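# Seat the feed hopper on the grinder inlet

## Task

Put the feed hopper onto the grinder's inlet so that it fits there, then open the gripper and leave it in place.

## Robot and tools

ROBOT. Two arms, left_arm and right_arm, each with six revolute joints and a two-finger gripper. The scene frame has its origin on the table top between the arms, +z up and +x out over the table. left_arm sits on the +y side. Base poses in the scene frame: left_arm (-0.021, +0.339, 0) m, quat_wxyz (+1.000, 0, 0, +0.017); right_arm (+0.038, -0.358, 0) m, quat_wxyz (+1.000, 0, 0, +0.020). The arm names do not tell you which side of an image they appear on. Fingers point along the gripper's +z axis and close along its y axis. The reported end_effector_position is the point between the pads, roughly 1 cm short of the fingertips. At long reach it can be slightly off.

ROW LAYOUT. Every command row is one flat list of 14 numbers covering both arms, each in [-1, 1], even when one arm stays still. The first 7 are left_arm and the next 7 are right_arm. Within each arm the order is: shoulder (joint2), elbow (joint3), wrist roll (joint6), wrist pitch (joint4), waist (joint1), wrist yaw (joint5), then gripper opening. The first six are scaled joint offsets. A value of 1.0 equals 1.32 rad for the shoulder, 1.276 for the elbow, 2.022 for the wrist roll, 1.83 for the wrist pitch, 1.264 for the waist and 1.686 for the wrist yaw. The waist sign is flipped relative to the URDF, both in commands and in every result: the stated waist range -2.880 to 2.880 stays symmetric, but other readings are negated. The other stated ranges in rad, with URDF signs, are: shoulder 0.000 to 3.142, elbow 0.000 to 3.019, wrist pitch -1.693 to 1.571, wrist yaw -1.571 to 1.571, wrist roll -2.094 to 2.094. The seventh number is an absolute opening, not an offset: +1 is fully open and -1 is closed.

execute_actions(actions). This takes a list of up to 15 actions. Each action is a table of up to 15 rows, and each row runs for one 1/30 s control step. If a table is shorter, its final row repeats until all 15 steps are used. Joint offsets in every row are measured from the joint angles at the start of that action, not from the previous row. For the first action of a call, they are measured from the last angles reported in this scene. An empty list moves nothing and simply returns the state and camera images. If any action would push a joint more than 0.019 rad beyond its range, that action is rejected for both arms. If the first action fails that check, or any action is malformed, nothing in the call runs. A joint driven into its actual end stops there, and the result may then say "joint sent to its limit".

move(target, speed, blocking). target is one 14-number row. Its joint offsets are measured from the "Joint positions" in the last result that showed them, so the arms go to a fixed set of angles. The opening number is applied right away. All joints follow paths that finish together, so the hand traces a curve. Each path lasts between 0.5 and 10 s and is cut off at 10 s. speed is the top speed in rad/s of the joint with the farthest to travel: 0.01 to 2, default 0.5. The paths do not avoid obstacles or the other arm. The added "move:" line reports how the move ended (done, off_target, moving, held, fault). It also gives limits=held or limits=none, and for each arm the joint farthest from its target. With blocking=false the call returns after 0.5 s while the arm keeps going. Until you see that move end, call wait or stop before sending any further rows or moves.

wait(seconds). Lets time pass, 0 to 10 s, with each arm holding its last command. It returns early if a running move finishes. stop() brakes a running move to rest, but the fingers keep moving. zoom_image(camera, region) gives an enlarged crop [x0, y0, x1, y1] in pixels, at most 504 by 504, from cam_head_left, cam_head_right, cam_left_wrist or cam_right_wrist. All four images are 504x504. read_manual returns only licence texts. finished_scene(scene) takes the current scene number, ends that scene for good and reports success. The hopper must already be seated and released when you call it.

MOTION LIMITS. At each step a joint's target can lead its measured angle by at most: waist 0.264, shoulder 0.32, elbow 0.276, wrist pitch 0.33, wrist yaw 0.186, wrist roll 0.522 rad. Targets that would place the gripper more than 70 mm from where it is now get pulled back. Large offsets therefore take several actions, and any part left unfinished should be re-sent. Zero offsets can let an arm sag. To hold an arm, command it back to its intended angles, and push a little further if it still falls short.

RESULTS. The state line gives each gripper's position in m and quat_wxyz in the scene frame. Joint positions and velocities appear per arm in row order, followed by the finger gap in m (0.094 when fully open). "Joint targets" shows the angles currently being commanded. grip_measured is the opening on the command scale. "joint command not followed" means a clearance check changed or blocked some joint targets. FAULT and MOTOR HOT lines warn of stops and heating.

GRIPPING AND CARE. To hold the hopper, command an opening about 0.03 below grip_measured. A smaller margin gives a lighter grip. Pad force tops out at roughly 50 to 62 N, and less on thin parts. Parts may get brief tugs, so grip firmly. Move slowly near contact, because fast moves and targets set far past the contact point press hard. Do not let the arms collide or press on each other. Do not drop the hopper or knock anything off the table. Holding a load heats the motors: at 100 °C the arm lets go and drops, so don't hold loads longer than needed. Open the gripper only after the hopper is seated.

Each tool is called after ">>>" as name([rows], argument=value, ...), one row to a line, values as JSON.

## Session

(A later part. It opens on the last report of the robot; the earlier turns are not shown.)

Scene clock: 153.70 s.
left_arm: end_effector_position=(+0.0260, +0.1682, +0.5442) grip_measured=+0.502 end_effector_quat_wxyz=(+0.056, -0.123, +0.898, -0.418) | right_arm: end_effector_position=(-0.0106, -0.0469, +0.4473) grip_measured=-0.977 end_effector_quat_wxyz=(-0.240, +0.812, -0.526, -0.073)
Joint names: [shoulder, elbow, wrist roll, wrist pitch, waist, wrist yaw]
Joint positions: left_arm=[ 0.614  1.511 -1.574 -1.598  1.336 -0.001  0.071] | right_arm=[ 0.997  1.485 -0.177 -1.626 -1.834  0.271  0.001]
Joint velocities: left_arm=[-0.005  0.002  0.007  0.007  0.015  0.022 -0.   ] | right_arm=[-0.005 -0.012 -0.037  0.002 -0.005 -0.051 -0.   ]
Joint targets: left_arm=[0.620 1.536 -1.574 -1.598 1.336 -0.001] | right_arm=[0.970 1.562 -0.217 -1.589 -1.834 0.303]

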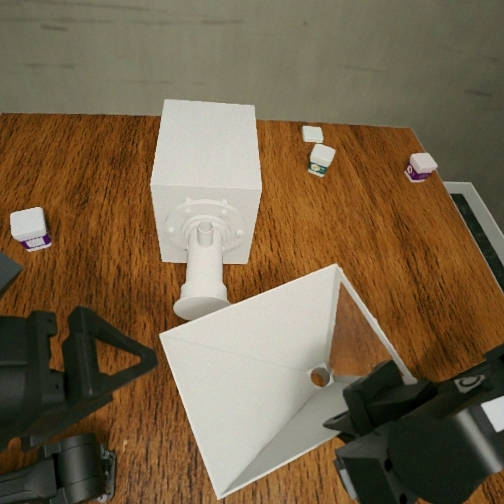

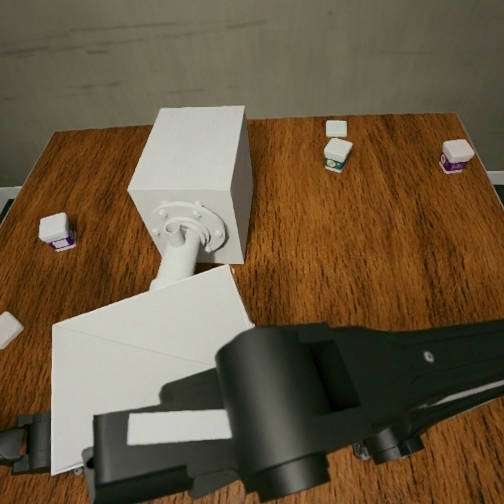

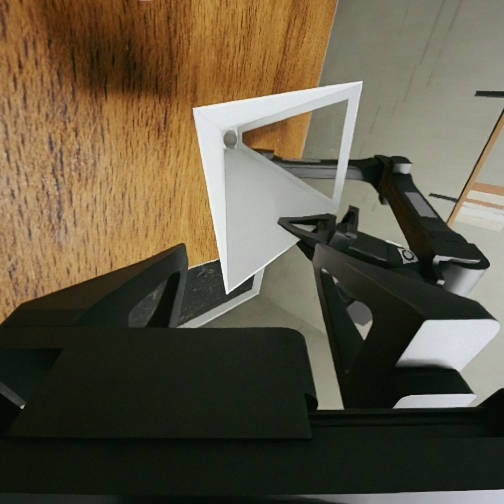

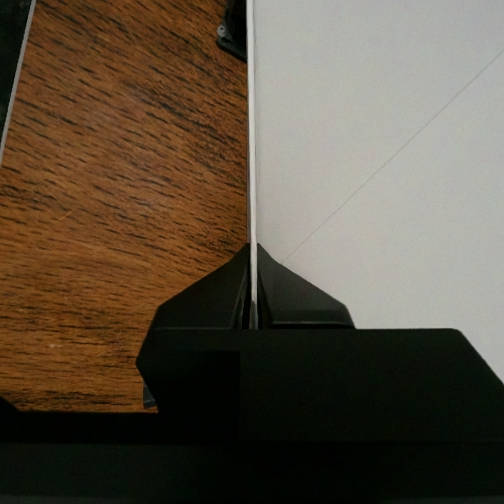

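>>> execute_actions([
  [[-0.008,-0.055,0,0.025,0,0,0.5,-0.02,0.06,0,0.02,0.03,0.017,-1]],
  [[0,-0.055,0,0.0,0,0,0.5,-0.02,0.06,0,0.02,0.025,0.017,-1]],
  [[0,0.01,0,0,0,0,0.5,-0.02,0.06,-0.015,0.02,0,0.017,-1]],
])

Scene clock: 165.40 s.
left_arm: end_effector_position=(+0.0311, +0.1496, +0.4879) grip_measured=+0.502 end_effector_quat_wxyz=(+0.050, -0.126, +0.920, -0.367) | right_arm: end_effector_position=(+0.0064, -0.0447, +0.4470) grip_measured=-0.977 end_effector_quat_wxyz=(-0.237, +0.782, -0.572, -0.075)
Joint names: [shoulder, elbow, wrist roll, wrist pitch, waist, wrist yaw]
Joint positions: left_arm=[ 0.611  1.37  -1.574 -1.571  1.336 -0.001  0.071] | right_arm=[ 0.997  1.485 -0.12  -1.626 -1.775  0.263  0.001]
Joint velocities: left_arm=[-0.005  0.002 -0.007  0.002 -0.005  0.066  0.   ] | right_arm=[-0.005  0.002  0.022 -0.017  0.005  0.007 -0.001]
Joint targets: left_arm=[0.611 1.383 -1.574 -1.571 1.336 -0.001] | right_arm=[0.970 1.562 -0.150 -1.589 -1.775 0.293]

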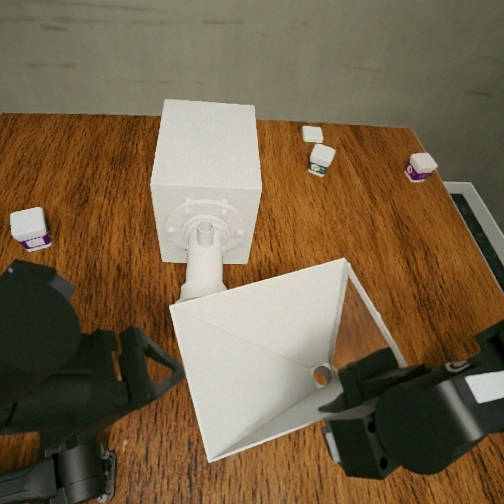

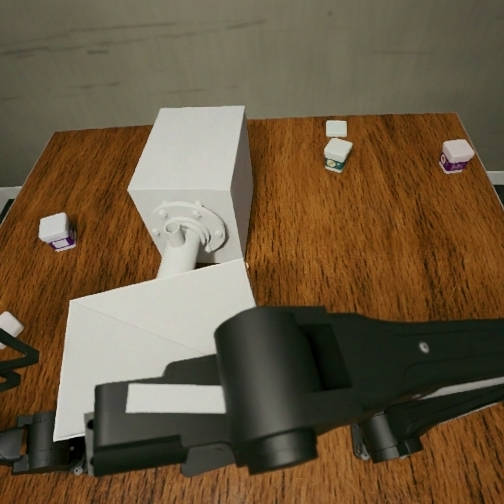

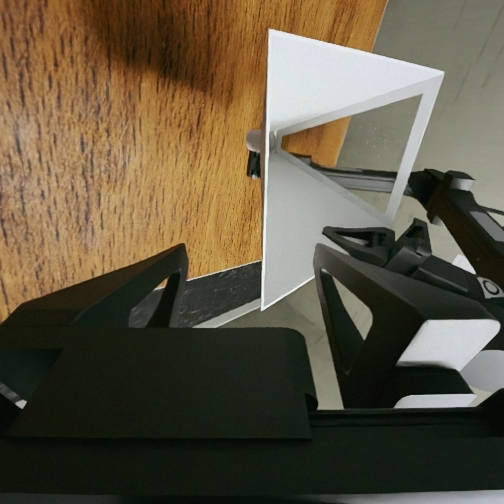

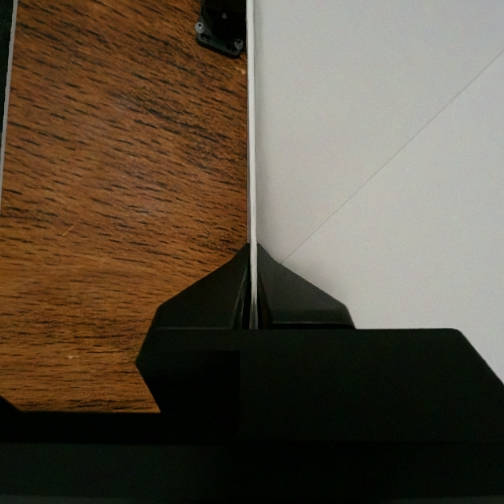

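>>> execute_actions([
  [[0.016,-0.047,0,0.053,0,0,0.5,-0.02,0.06,-0.015,0.02,0,0.018,-1]],
  [[0.016,-0.047,0,0.053,0,0,0.5,-0.02,0.06,-0.015,0.02,0,0.018,-1]],
  [[0.012,-0.047,0,0.053,0,0,0.5,-0.02,0.06,-0.015,0.02,0,0.018,-1]],
])

Scene clock: 172.73 s.
left_arm: end_effector_position=(+0.0510, +0.0775, +0.4276) grip_measured=+0.502 end_effector_quat_wxyz=(+0.049, -0.127, +0.923, -0.359) | right_arm: end_effector_position=(+0.0064, -0.0447, +0.4470) grip_measured=-0.977 end_effector_quat_wxyz=(-0.237, +0.782, -0.572, -0.075)
Joint names: [shoulder, elbow, wrist roll, wrist pitch, waist, wrist yaw]
Joint positions: left_arm=[ 0.686  1.194 -1.574 -1.337  1.336 -0.001  0.071] | right_arm=[ 0.997  1.485 -0.12  -1.626 -1.775  0.263  0.001]
Joint velocities: left_arm=[ 0.015  0.012 -0.037 -0.002  0.005  0.007  0.   ] | right_arm=[-0.005 -0.007 -0.007 -0.002  0.005 -0.066 -0.   ]
Joint targets: left_arm=[0.682 1.193 -1.574 -1.318 1.336 -0.001] | right_arm=[0.970 1.562 -0.150 -1.589 -1.775 0.293]

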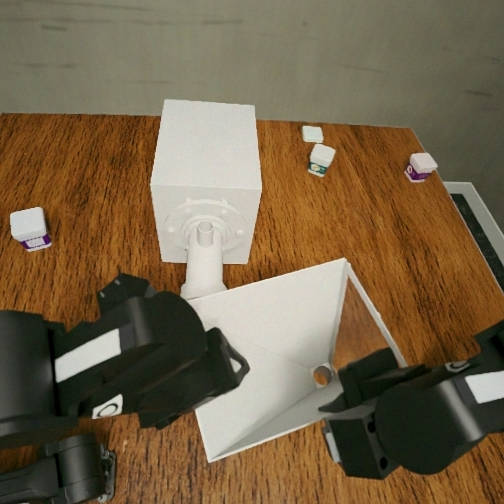

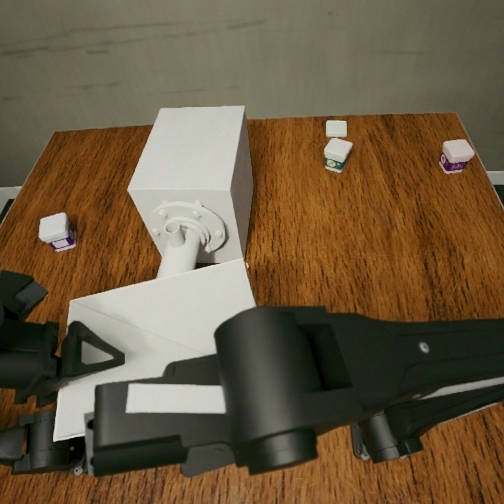

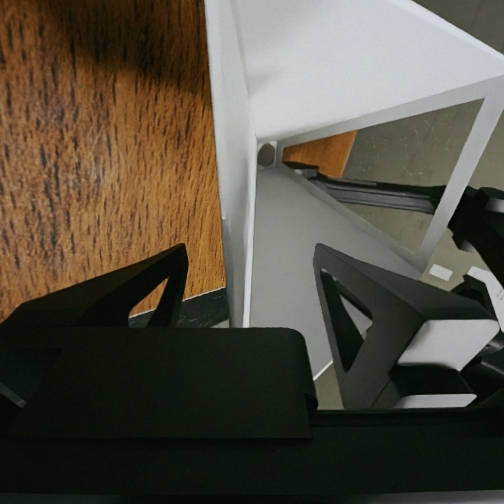

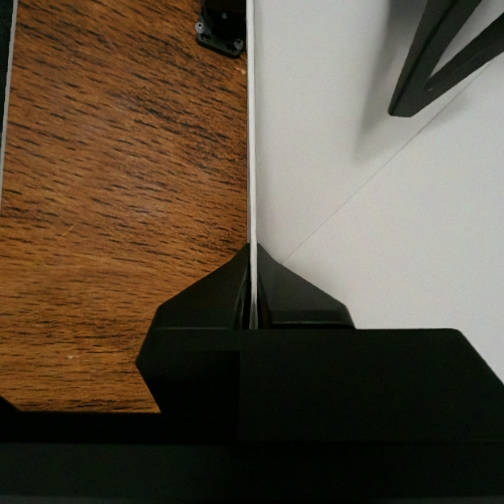

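>>> execute_actions([
  [[-0.04,-0.015,0,0.01,0,0,0,-0.02,0.06,-0.015,0.02,0,0.018,-1]],
  [[0,0,0,0.01,0,0,-0.7,-0.02,0.06,-0.015,0.02,0,0.018,-1]],
  [[0,0,0,0.01,0,0,-1,-0.02,0.06,-0.015,0.02,0,0.018,-1]],
])

>>> move(target=[0.13,0.35,0,-0.12,0,0,-1,0.03,0.26,-0.01,-0.035,0,0.01,-1], speed=0.15)

Scene clock: 180.50 s.
left_arm: end_effector_position=(+0.0469, +0.0915, +0.4356) grip_measured=-0.988 end_effector_quat_wxyz=(+0.051, -0.126, +0.913, -0.384) | right_arm: end_effector_position=(+0.0055, -0.0434, +0.4460) grip_measured=-0.977 end_effector_quat_wxyz=(-0.235, +0.783, -0.571, -0.076)
Joint names: [shoulder, elbow, wrist roll, wrist pitch, waist, wrist yaw]
Joint positions: left_arm=[ 0.629  1.178 -1.575 -1.324  1.336 -0.     0.001] | right_arm=[ 1.     1.485 -0.121 -1.624 -1.775  0.26   0.001]
Joint velocities: left_arm=[ 0.005  0.017 -0.007 -0.002  0.005  0.022  0.   ] | right_arm=[-0.005  0.002  0.11   0.002  0.005 -0.037 -0.   ]
Joint targets: left_arm=[0.628 1.178 -1.574 -1.316 1.336 -0.001] | right_arm=[0.970 1.562 -0.150 -1.590 -1.775 0.293]

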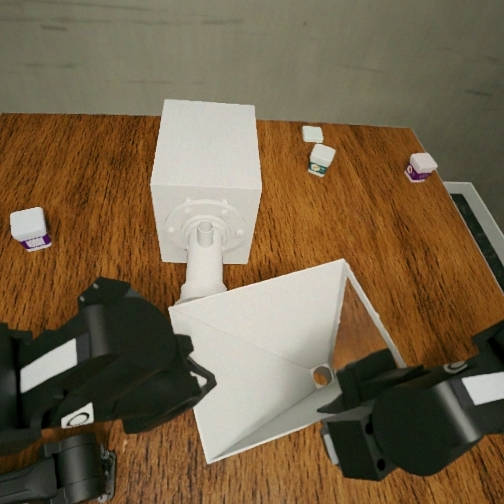

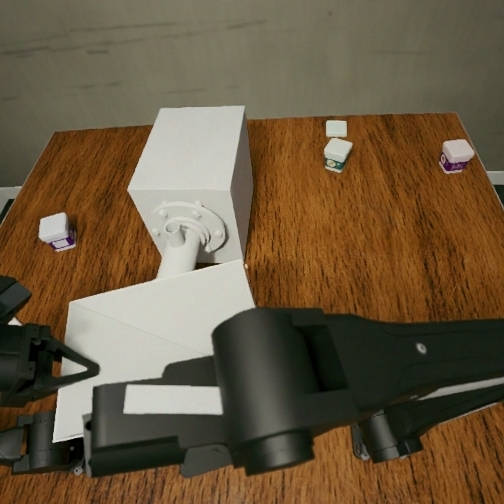

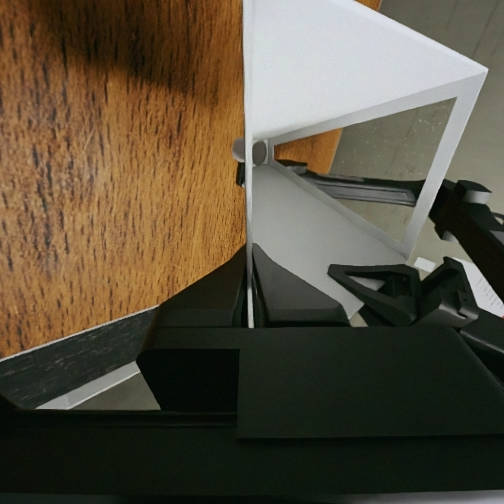

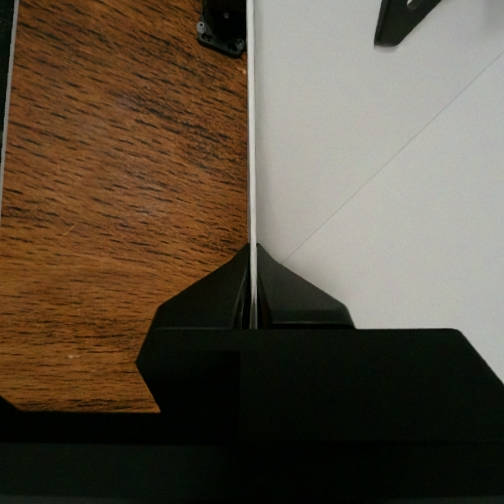

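Scene clock: 183.83 s.
left_arm: end_effector_position=(+0.0463, +0.0930, +0.5275) grip_measured=-0.987 end_effector_quat_wxyz=(+0.047, -0.127, +0.923, -0.360) | right_arm: end_effector_position=(+0.0041, -0.0428, +0.5251) grip_measured=-0.977 end_effector_quat_wxyz=(-0.268, +0.767, -0.571, -0.122)
Joint names: [shoulder, elbow, wrist roll, wrist pitch, waist, wrist yaw]
Joint positions: left_arm=[ 0.803  1.546 -1.576 -1.57   1.336  0.001  0.001] | right_arm=[ 1.044  1.718 -0.117 -1.697 -1.775  0.252  0.001]
Joint velocities: left_arm=[-0.015 -0.007  0.051  0.002 -0.015  0.081 -0.   ] | right_arm=[-0.005 -0.007 -0.022 -0.002 -0.005 -0.037  0.001]
Joint targets: left_arm=[0.800 1.625 -1.575 -1.543 1.336 0.000] | right_arm=[1.040 1.817 -0.141 -1.688 -1.775 0.276]
move: off_target (left_arm, right_arm); limits=none; left_arm: farthest joint: the elbow, 0.079 radians from its target (0.447 radians at the start); right_arm: farthest joint: the elbow, 0.099 radians from its target (0.331 radians at the start)

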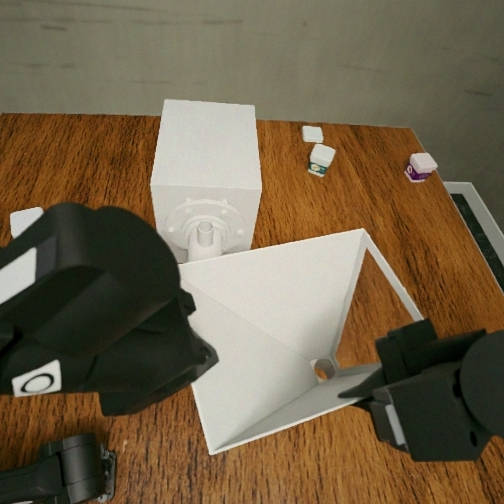

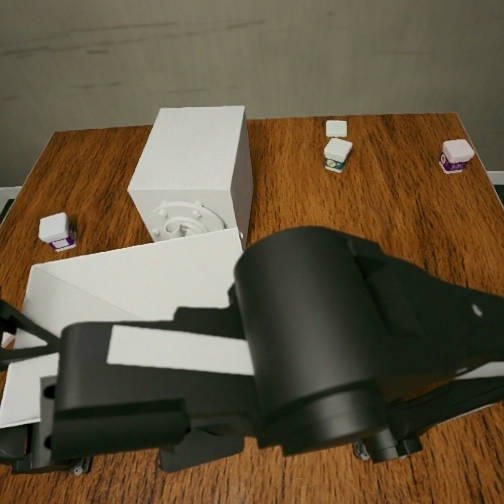

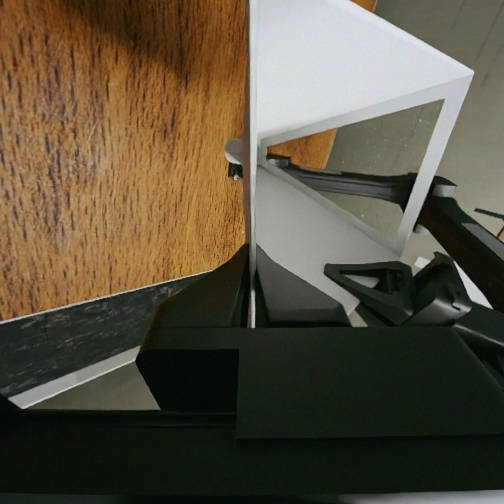

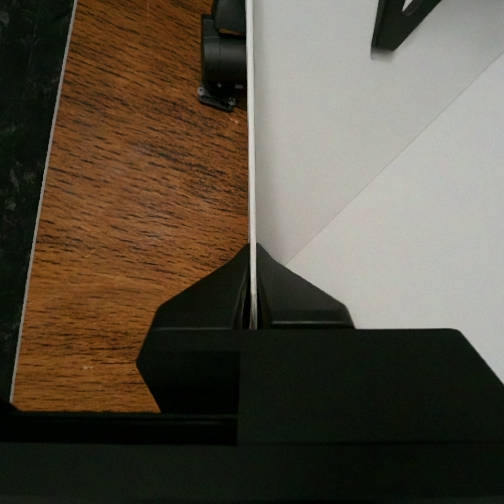

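>>> execute_actions([
  [[-0.025,0.08,0,0.04,0,0,-1,0,0.04,0,0,0,0,-1]],
  [[-0.025,0.08,0,0.04,0,0,-1,0,0.02,0,0,0,0,-0.3]],
  [[-0.025,0.08,0,0.04,0,0,-1,0,0.11,0,0,0,0,-0.3]],
  [[-0.025,0.08,0,0.04,0,0,-1,0,0.11,0,0,0,0,-0.3]],
  [[-0.025,0.08,0,0.04,0,0,-1,-0.05,0.11,0,0,0,0,-0.3]],
  [[-0.025,0.08,0,0.04,0,0,-1,-0.1,0.04,0,0,0,0,-0.3]],
  [[-0.025,0.08,0,0.04,0,0,-1,-0.12,0.03,0,0,0,0,-0.3]],
  [[-0.025,0.08,0,0.04,0,0,-1,-0.12,0.03,0,0,0,0,-0.3]],
])

Scene clock: 195.70 s.
left_arm: end_effector_position=(+0.0554, +0.0592, +0.5057) grip_measured=-0.984 end_effector_quat_wxyz=(+0.042, -0.127, +0.938, -0.319) | right_arm: end_effector_position=(+0.1145, -0.4891, +0.7388) grip_measured=-0.303 end_effector_quat_wxyz=(+0.547, -0.495, +0.453, +0.501)
Joint names: [shoulder, elbow, wrist roll, wrist pitch, waist, wrist yaw]
Joint positions: left_arm=[ 0.894  1.548 -1.572 -1.57   1.336  0.002  0.001] | right_arm=[ 0.406  2.205 -0.113 -1.697 -1.775  0.244  0.033]
Joint velocities: left_arm=[ 0.005 -0.012 -0.051 -0.007  0.005 -0.051 -0.   ] | right_arm=[-0.034  0.007  0.066  0.002  0.005 -0.066  0.001]
Joint targets: left_arm=[0.846 1.650 -1.572 -1.497 1.336 0.002] | right_arm=[0.435 2.192 -0.113 -1.697 -1.775 0.244]

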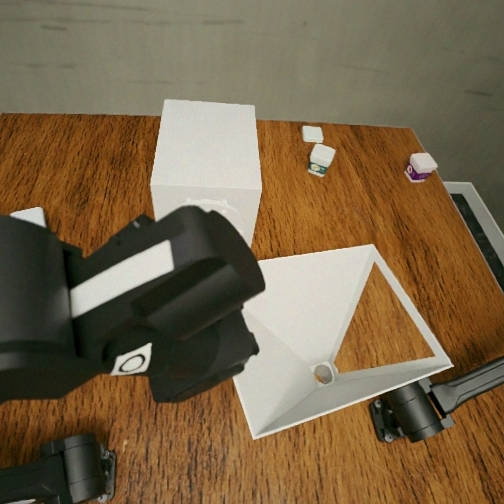

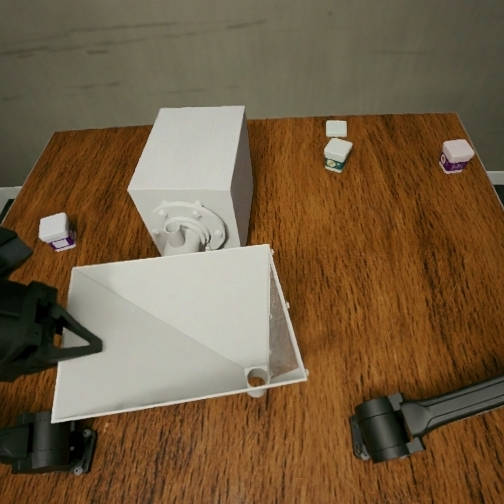

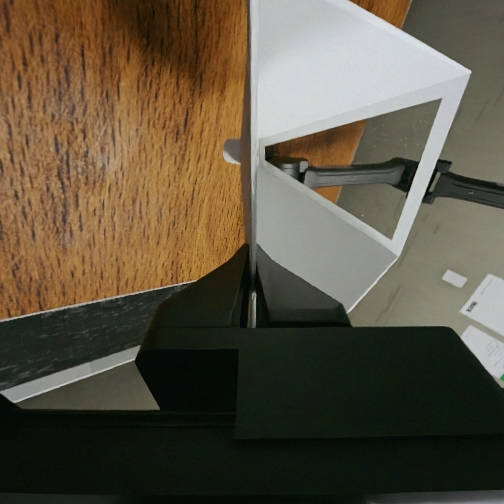

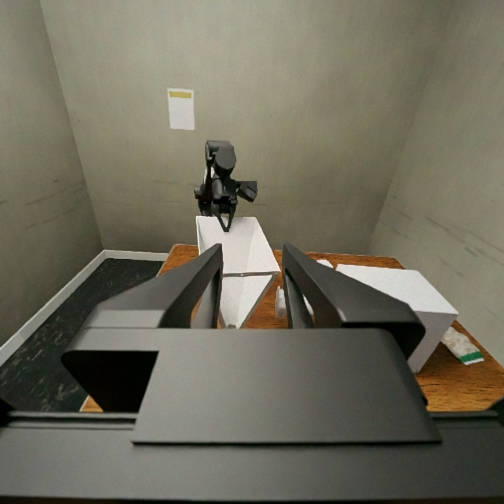

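>>> execute_actions([
  [[-0.04,0.15,0,0.01,0,0,-1,0,-0.1,0.06,0,0.3,-0.145,1]],
  [[-0.04,0.15,0,0.01,0,0,-1,0,-0.2,0,0,0.3,0,1]],
  [[-0.04,0.15,0,0.01,0,0,-1,0,-0.2,0,0,0.3,0,1]],
  [[-0.04,0.15,0,0.01,0,0,-1,0,-0.2,0,0.2,0.3,0,1]],
  [[-0.04,0.08,0,0.03,-0.06,0,-1,0,-0.2,0,0.2,0,0,1]],
  [[-0.04,0.08,0,0.03,-0.06,0,-1,0,-0.2,0,0.25,0,0,1]],
  [[-0.04,0.08,0,0.03,-0.06,0,-1,0,-0.2,0,0.25,0,0,1]],
  [[-0.04,0.08,0,0.03,-0.06,0,-1,0,-0.2,0,0.25,0,0,1]],
])

Scene clock: 209.70 s.
left_arm: end_effector_position=(+0.1311, +0.1090, +0.4977) grip_measured=-0.984 end_effector_quat_wxyz=(+0.080, -0.274, +0.922, -0.263) | right_arm: end_effector_position=(+0.3514, -0.2685, +0.2426) grip_measured=+1.000 end_effector_quat_wxyz=(+0.693, -0.102, +0.707, +0.096)
Joint names: [shoulder, elbow, wrist roll, wrist pitch, waist, wrist yaw]
Joint positions: left_arm=[ 0.915  1.576 -1.564 -1.675  1.021 -0.     0.001] | right_arm=[ 0.471  0.166 -0.006  0.284 -0.235 -0.006  0.094]
Joint velocities: left_arm=[-0.005  0.012 -0.037  0.002  0.015 -0.022  0.   ] | right_arm=[-0.015  0.007 -0.022 -0.007  0.005  0.007  0.   ]
Joint targets: left_arm=[0.862 1.678 -1.566 -1.620 1.024 0.001] | right_arm=[0.471 0.196 -0.006 0.311 -0.235 -0.006]

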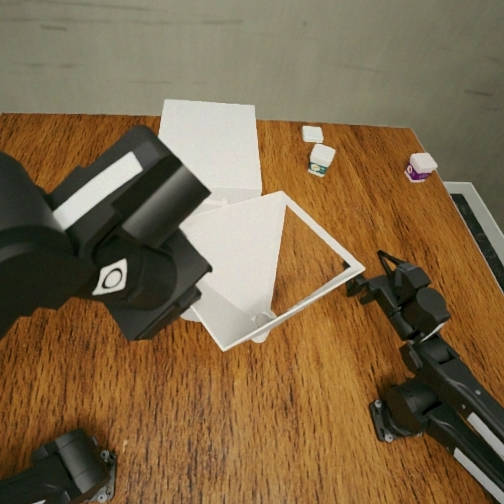

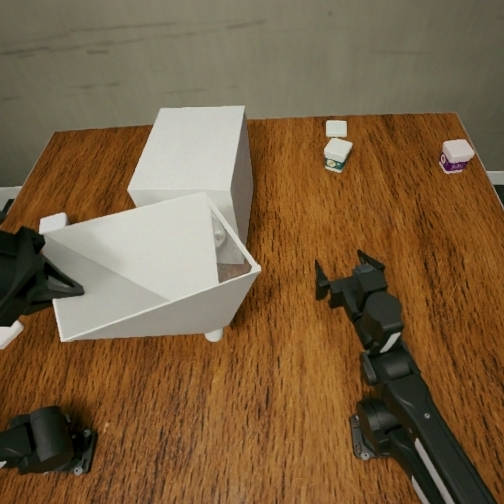

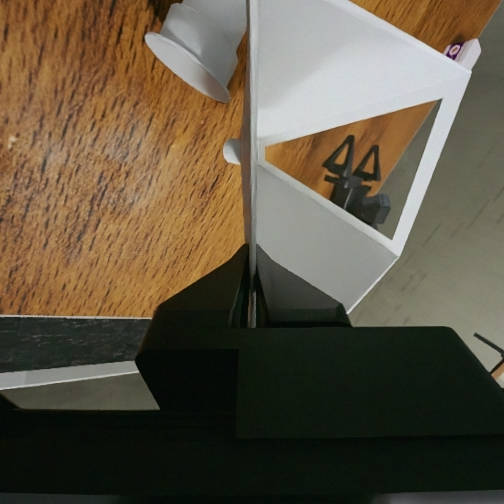

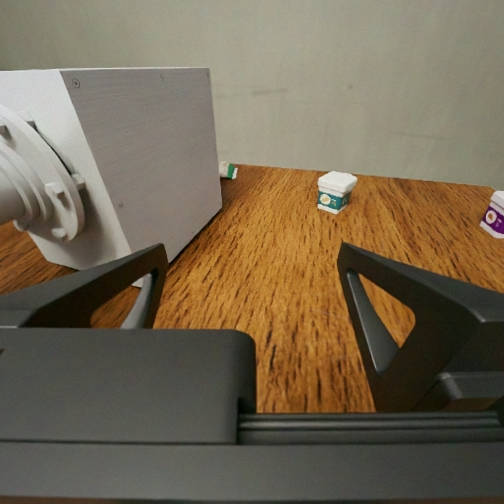

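>>> execute_actions([
  [[-0.11,0.07,0,0,0.03,0,-1,0,0,0,0.1,0,0,1]],
  [[-0.11,0.07,0,0,0,0,-1,0,0,0,0,0,0,1]],
  [[-0.11,0.07,0,0,0,0,-1,0,0,0,0,0,0,1]],
  [[-0.02,0.15,0,-0.005,0,0,-1,0,0,0,0,0,0,1]],
  [[-0.02,0.15,0,-0.005,0,0,-1,0,0,0,0,0,0,1]],
  [[-0.02,0.15,0,-0.005,0,0,-1,0,0,0,0,0,0,1]],
  [[-0.04,0.08,0,0,0,0,-1,0,0,0,0,0,0,1]],
])

Scene clock: 221.97 s.
left_arm: end_effector_position=(+0.0160, +0.2800, +0.6586) grip_measured=-0.978 end_effector_quat_wxyz=(+0.155, -0.226, +0.800, -0.534) | right_arm: end_effector_position=(+0.3489, -0.2692, +0.2767) grip_measured=+1.000 end_effector_quat_wxyz=(+0.744, -0.095, +0.654, +0.103)
Joint names: [shoulder, elbow, wrist roll, wrist pitch, waist, wrist yaw]
Joint positions: left_arm=[ 0.55   1.833 -1.564 -1.675  1.049 -0.003  0.001] | right_arm=[ 0.472  0.159 -0.006  0.441 -0.235 -0.006  0.094]
Joint velocities: left_arm=[-0.015  0.002 -0.081 -0.007  0.005 -0.022  0.001] | right_arm=[-0.005 -0.022  0.022 -0.007  0.015  0.051  0.   ]
Joint targets: left_arm=[0.517 1.935 -1.564 -1.675 1.049 -0.003] | right_arm=[0.472 0.159 -0.006 0.441 -0.235 -0.006]
joint sent to its limit (left arm) — the command would take the wrist pitch past its lower limit, so that joint was sent only as far as its limit.

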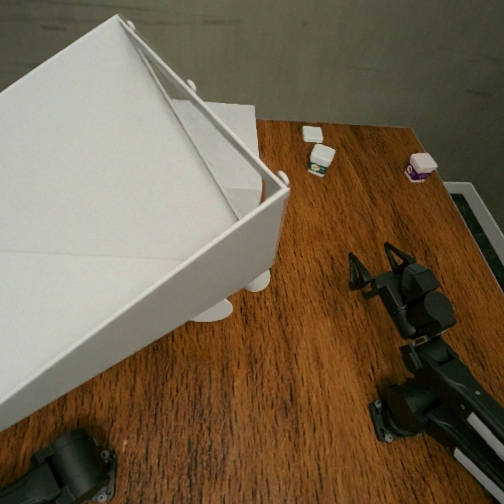

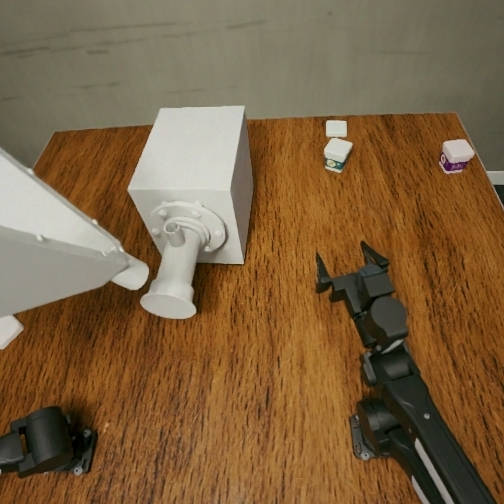

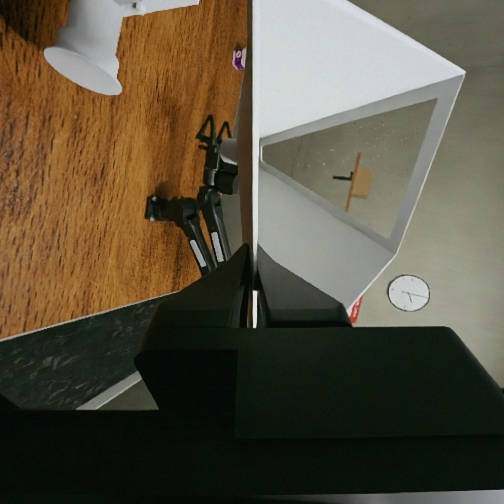

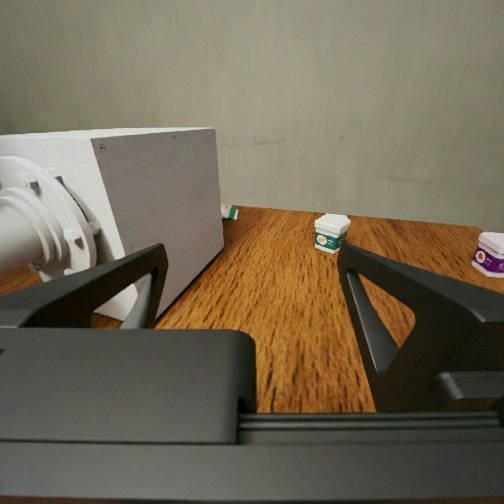

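>>> execute_actions([
  [[0.02,0.06,0,0.03,-0.075,0,-1,0,0,0,0.05,-0.12,0,1]],
  [[0.02,0.06,0,0.03,-0.075,0,-1,0,0,0,0,-0.12,0,1]],
  [[0.01,0.06,0,0.03,-0.075,0,-1,0,0,0,0,-0.12,0,1]],
  [[0.01,0.06,0,0.03,-0.075,0,-1,0,0,0,0,-0.12,0,1]],
  [[-0.035,0.06,0,0.04,-0.075,0,-1,0,0,0,0,0,0,1]],
])

Scene clock: 234.53 s.
left_arm: end_effector_position=(+0.1724, +0.2254, +0.6214) grip_measured=-0.982 end_effector_quat_wxyz=(+0.214, -0.442, +0.789, -0.368) | right_arm: end_effector_position=(+0.2323, -0.1027, +0.2913) grip_measured=+1.000 end_effector_quat_wxyz=(+0.691, -0.287, +0.568, +0.342)
Joint names: [shoulder, elbow, wrist roll, wrist pitch, waist, wrist yaw]
Joint positions: left_arm=[ 0.851  1.835 -1.552 -1.674  0.563  0.004  0.001] | right_arm=[ 0.473  0.157 -0.006  0.506 -0.875 -0.011  0.094]
Joint velocities: left_arm=[-0.024 -0.012 -0.037  0.002 -0.015 -0.066 -0.   ] | right_arm=[-0.015  0.002 -0.037 -0.017 -0.005 -0.081  0.   ]
Joint targets: left_arm=[0.805 1.911 -1.555 -1.601 0.567 0.002] | right_arm=[0.473 0.157 -0.006 0.506 -0.875 -0.011]

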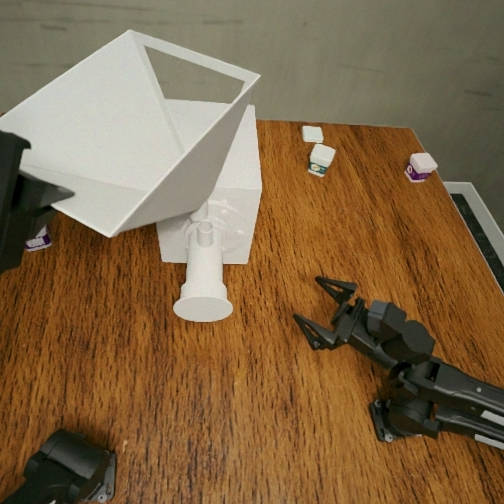

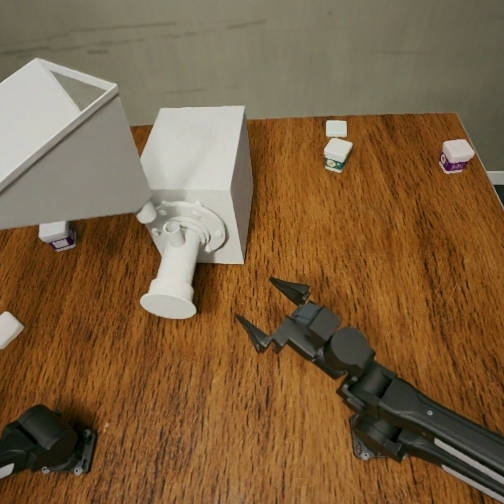

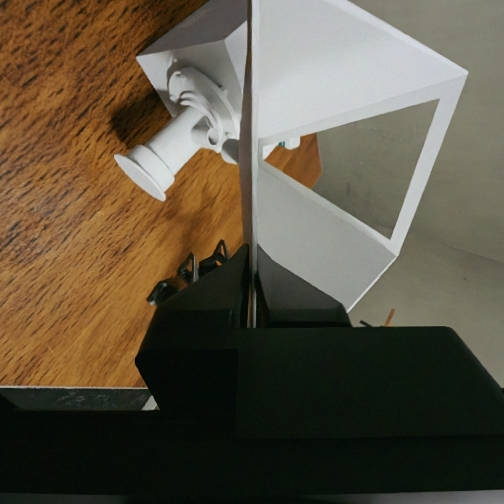

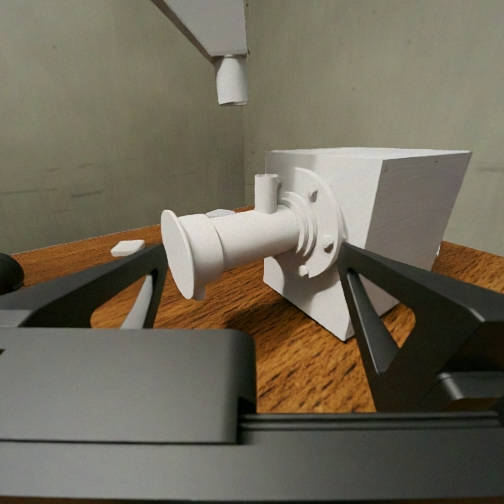

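>>> execute_actions([
  [[-0.04,0,-0.015,0.085,0,0,-1,0,0,0,0,0,0,1]],
  [[-0.04,0,-0.015,0.085,0,0,-1,0,0,0,0,0,0,1]],
  [[-0.04,0,0,0.085,0,0,-1,0,0,0,0,0,0,1]],
  [[-0.04,0,0,0.085,0,0,-1,0,0,0,0,0,0,1]],
  [[-0.04,0.06,0,0.045,0,0,-1,0,0,0,0,0,0,1]],
])

Scene clock: 245.43 s.
left_arm: end_effector_position=(+0.2238, +0.1957, +0.5519) grip_measured=-0.983 end_effector_quat_wxyz=(+0.196, -0.461, +0.792, -0.349) | right_arm: end_effector_position=(+0.2323, -0.1027, +0.2913) grip_measured=+1.000 end_effector_quat_wxyz=(+0.691, -0.287, +0.568, +0.342)
Joint names: [shoulder, elbow, wrist roll, wrist pitch, waist, wrist yaw]
Joint positions: left_arm=[ 0.85   1.596 -1.582 -1.493  0.563  0.002  0.001] | right_arm=[ 0.473  0.157 -0.006  0.506 -0.875 -0.011  0.094]
Joint velocities: left_arm=[-0.005 -0.007 -0.037 -0.002  0.005  0.037 -0.001] | right_arm=[-0.005  0.002 -0.037 -0.022  0.015  0.051  0.   ]
Joint targets: left_arm=[0.797 1.672 -1.582 -1.411 0.563 0.002] | right_arm=[0.473 0.157 -0.006 0.506 -0.875 -0.011]

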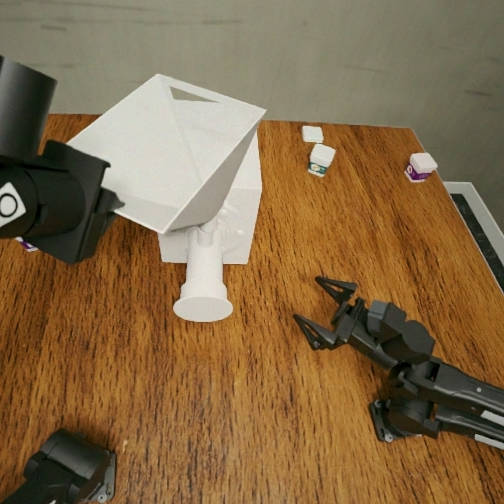

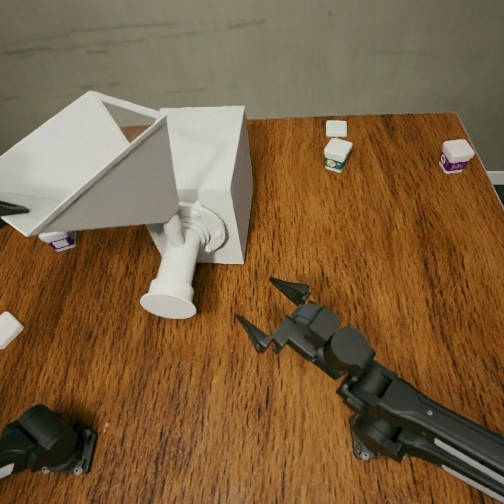

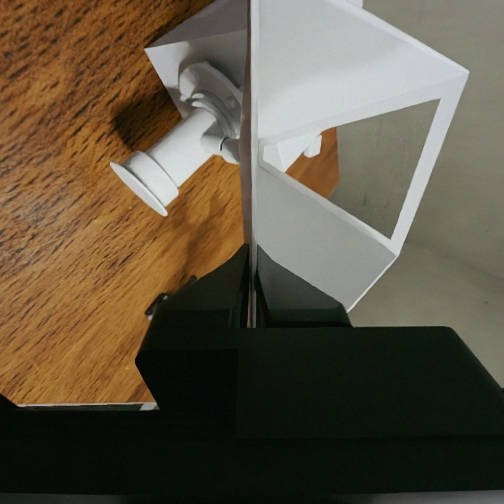

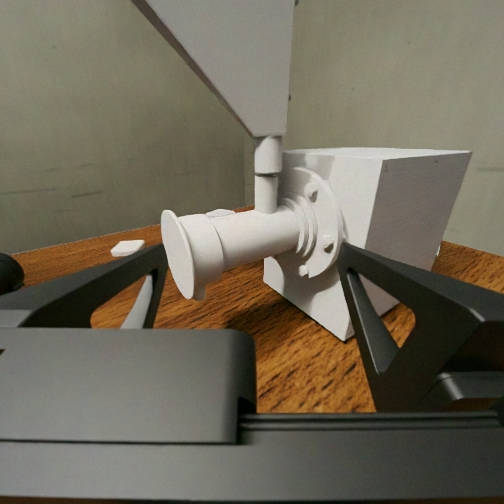

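>>> zoom_image(camera="cam_left_wrist", region=[180,110,270,190])

>>> zoom_image(camera="cam_right_wrist", region=[220,120,320,220])

Region (180, 110, 270, 190) of cam_left_wrist's 504x504 image, scaled by 5.600, with more detail than that image has.

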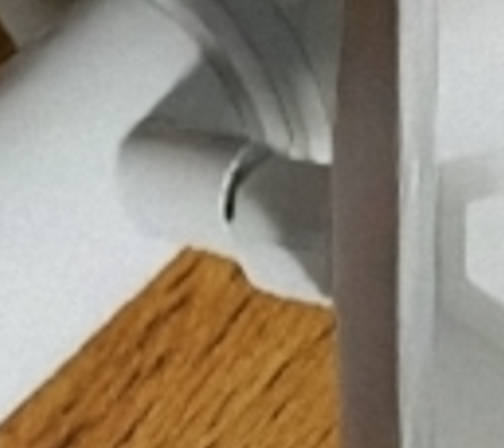

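Region (220, 120, 320, 220) of cam_right_wrist's 504x504 image, scaled by 5.040, with more detail than that image has.

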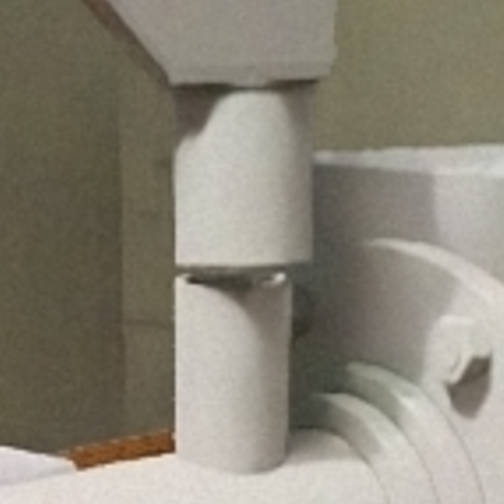

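>>> execute_actions([
  [[-0.04,0.06,0,0.02,-0.013,0,-1,0,0,0,0,0,0,1]],
])

>>> zoom_image(camera="cam_left_wrist", region=[180,110,270,190])

>>> zoom_image(camera="cam_right_wrist", region=[220,120,320,220])

Scene clock: 256.47 s.
left_arm: end_effector_position=(+0.2223, +0.1985, +0.5491) grip_measured=-0.983 end_effector_quat_wxyz=(+0.194, -0.465, +0.793, -0.342) | right_arm: end_effector_position=(+0.2323, -0.1027, +0.2913) grip_measured=+1.000 end_effector_quat_wxyz=(+0.691, -0.287, +0.568, +0.342)
Joint names: [shoulder, elbow, wrist roll, wrist pitch, waist, wrist yaw]
Joint positions: left_arm=[ 0.85   1.596 -1.582 -1.509  0.557  0.002  0.001] | right_arm=[ 0.473  0.157 -0.006  0.506 -0.875 -0.011  0.094]
Joint velocities: left_arm=[ 0.005 -0.012 -0.007  0.002  0.015  0.007 -0.002] | right_arm=[-0.015  0.012 -0.051 -0.007 -0.005 -0.007  0.   ]
Joint targets: left_arm=[0.797 1.672 -1.582 -1.457 0.547 0.002] | right_arm=[0.473 0.157 -0.006 0.506 -0.875 -0.011]

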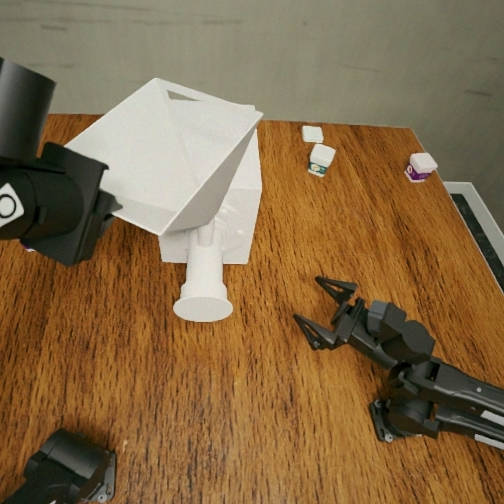

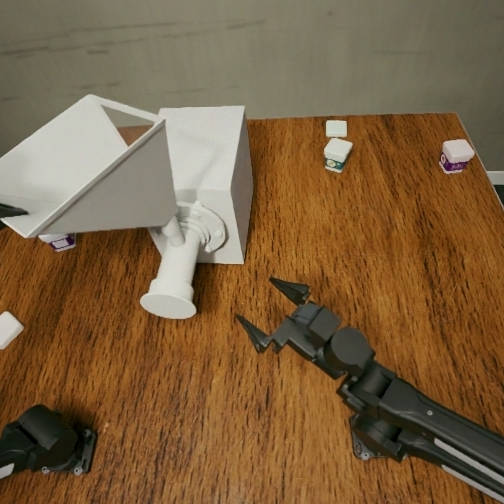

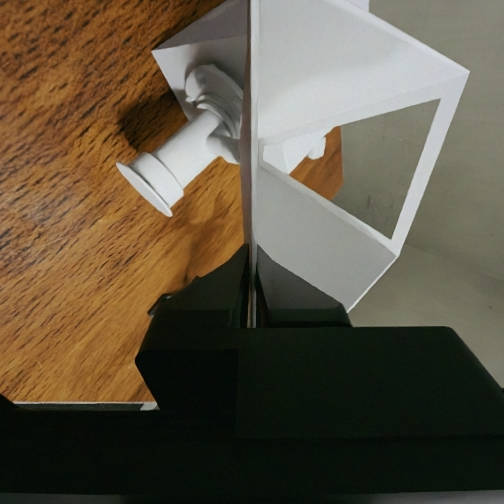

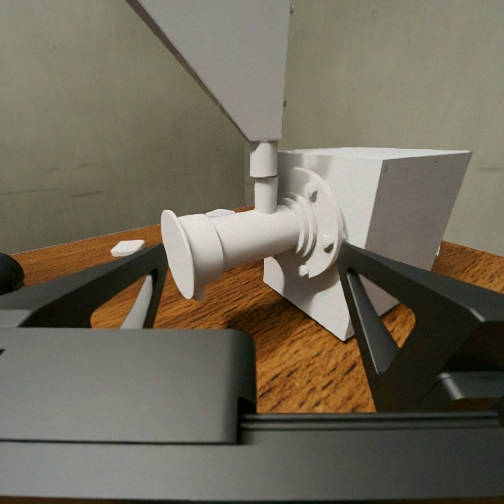

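Region (180, 110, 270, 190) of cam_left_wrist's 504x504 image, scaled by 5.600, with more detail than that image has.

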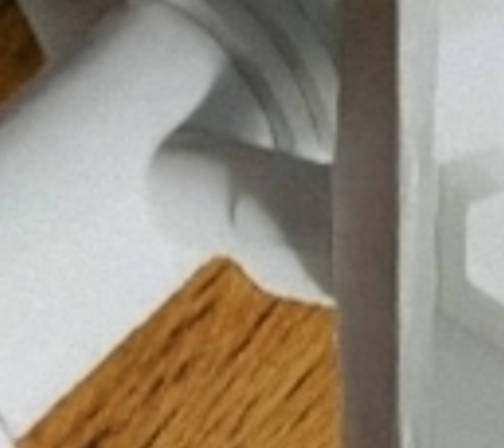

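Region (220, 120, 320, 220) of cam_right_wrist's 504x504 image, scaled by 5.040, with more detail than that image has.

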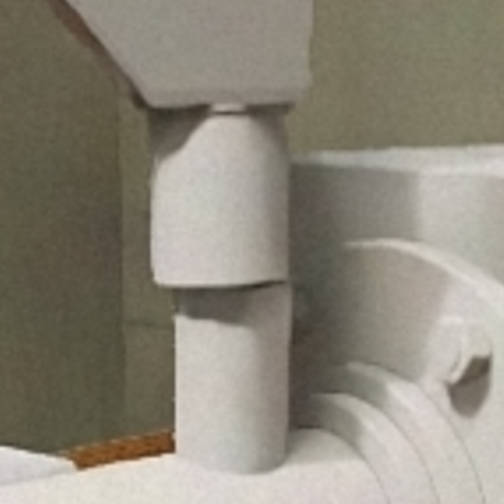

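>>> execute_actions([
  [[-0.04,0.06,0,0.066,-0.012,0,-1,0,0,0,0,0,0,1]],
  [[-0.04,0.038,0,0.05,0,0,-1,0,0,0,0,0,0,1]],
])

>>> zoom_image(camera="cam_left_wrist", region=[180,110,270,190])

>>> zoom_image(camera="cam_right_wrist", region=[220,120,320,220])

Scene clock: 263.70 s.
left_arm: end_effector_position=(+0.2259, +0.1981, +0.5475) grip_measured=-0.983 end_effector_quat_wxyz=(+0.196, -0.466, +0.791, -0.344) | right_arm: end_effector_position=(+0.2323, -0.1027, +0.2913) grip_measured=+1.000 end_effector_quat_wxyz=(+0.691, -0.287, +0.568, +0.342)
Joint names: [shoulder, elbow, wrist roll, wrist pitch, waist, wrist yaw]
Joint positions: left_arm=[ 0.85   1.587 -1.582 -1.494  0.552  0.002  0.001] | right_arm=[ 0.473  0.157 -0.006  0.506 -0.875 -0.011  0.094]
Joint velocities: left_arm=[-0.024 -0.002  0.022  0.002  0.015 -0.007  0.   ] | right_arm=[ 0.005  0.022  0.125 -0.007 -0.005 -0.007  0.   ]
Joint targets: left_arm=[0.797 1.645 -1.582 -1.402 0.552 0.002] | right_arm=[0.473 0.157 -0.006 0.506 -0.875 -0.011]

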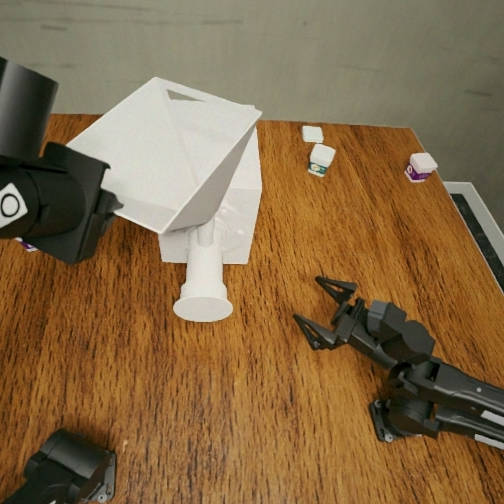

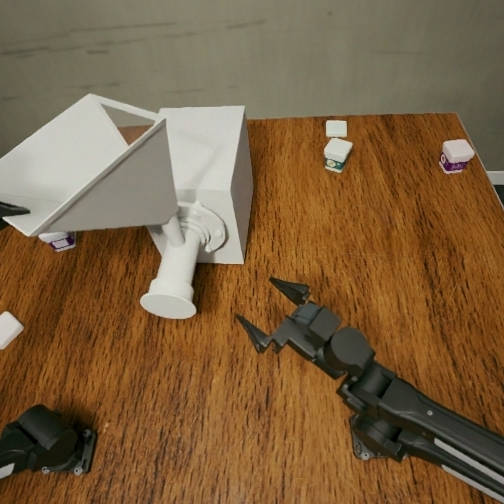

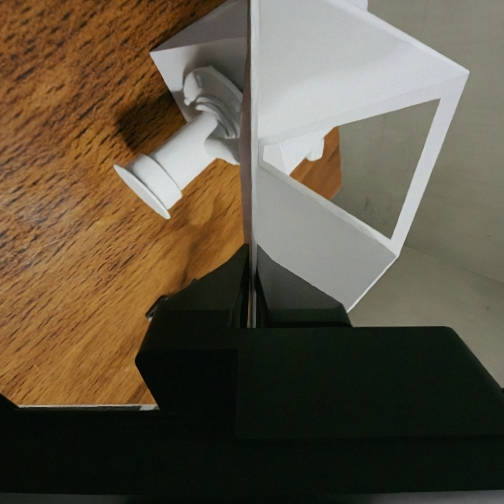

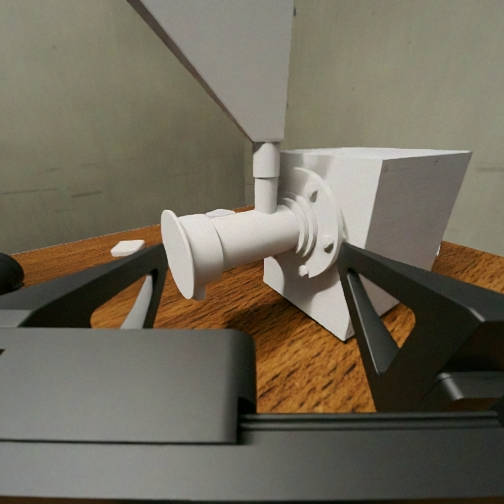

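Region (180, 110, 270, 190) of cam_left_wrist's 504x504 image, scaled by 5.600, with more detail than that image has.

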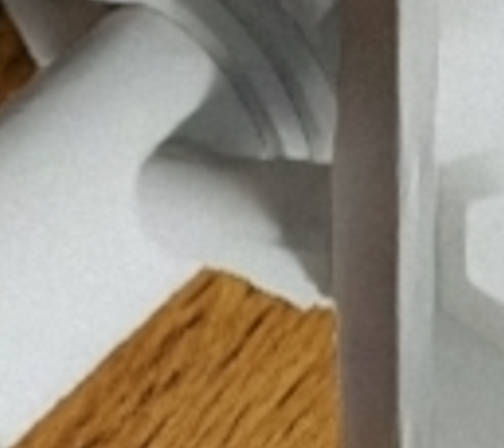

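Region (220, 120, 320, 220) of cam_right_wrist's 504x504 image, scaled by 5.040, with more detail than that image has.

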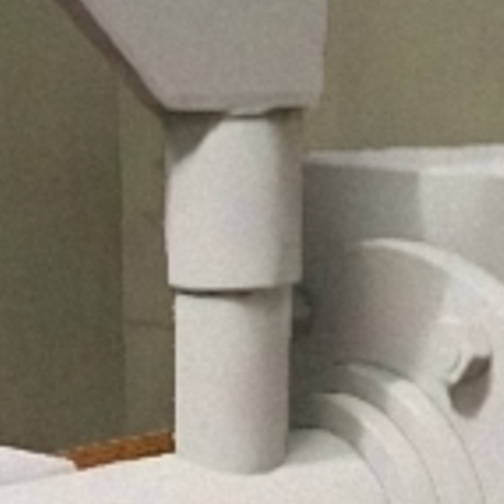

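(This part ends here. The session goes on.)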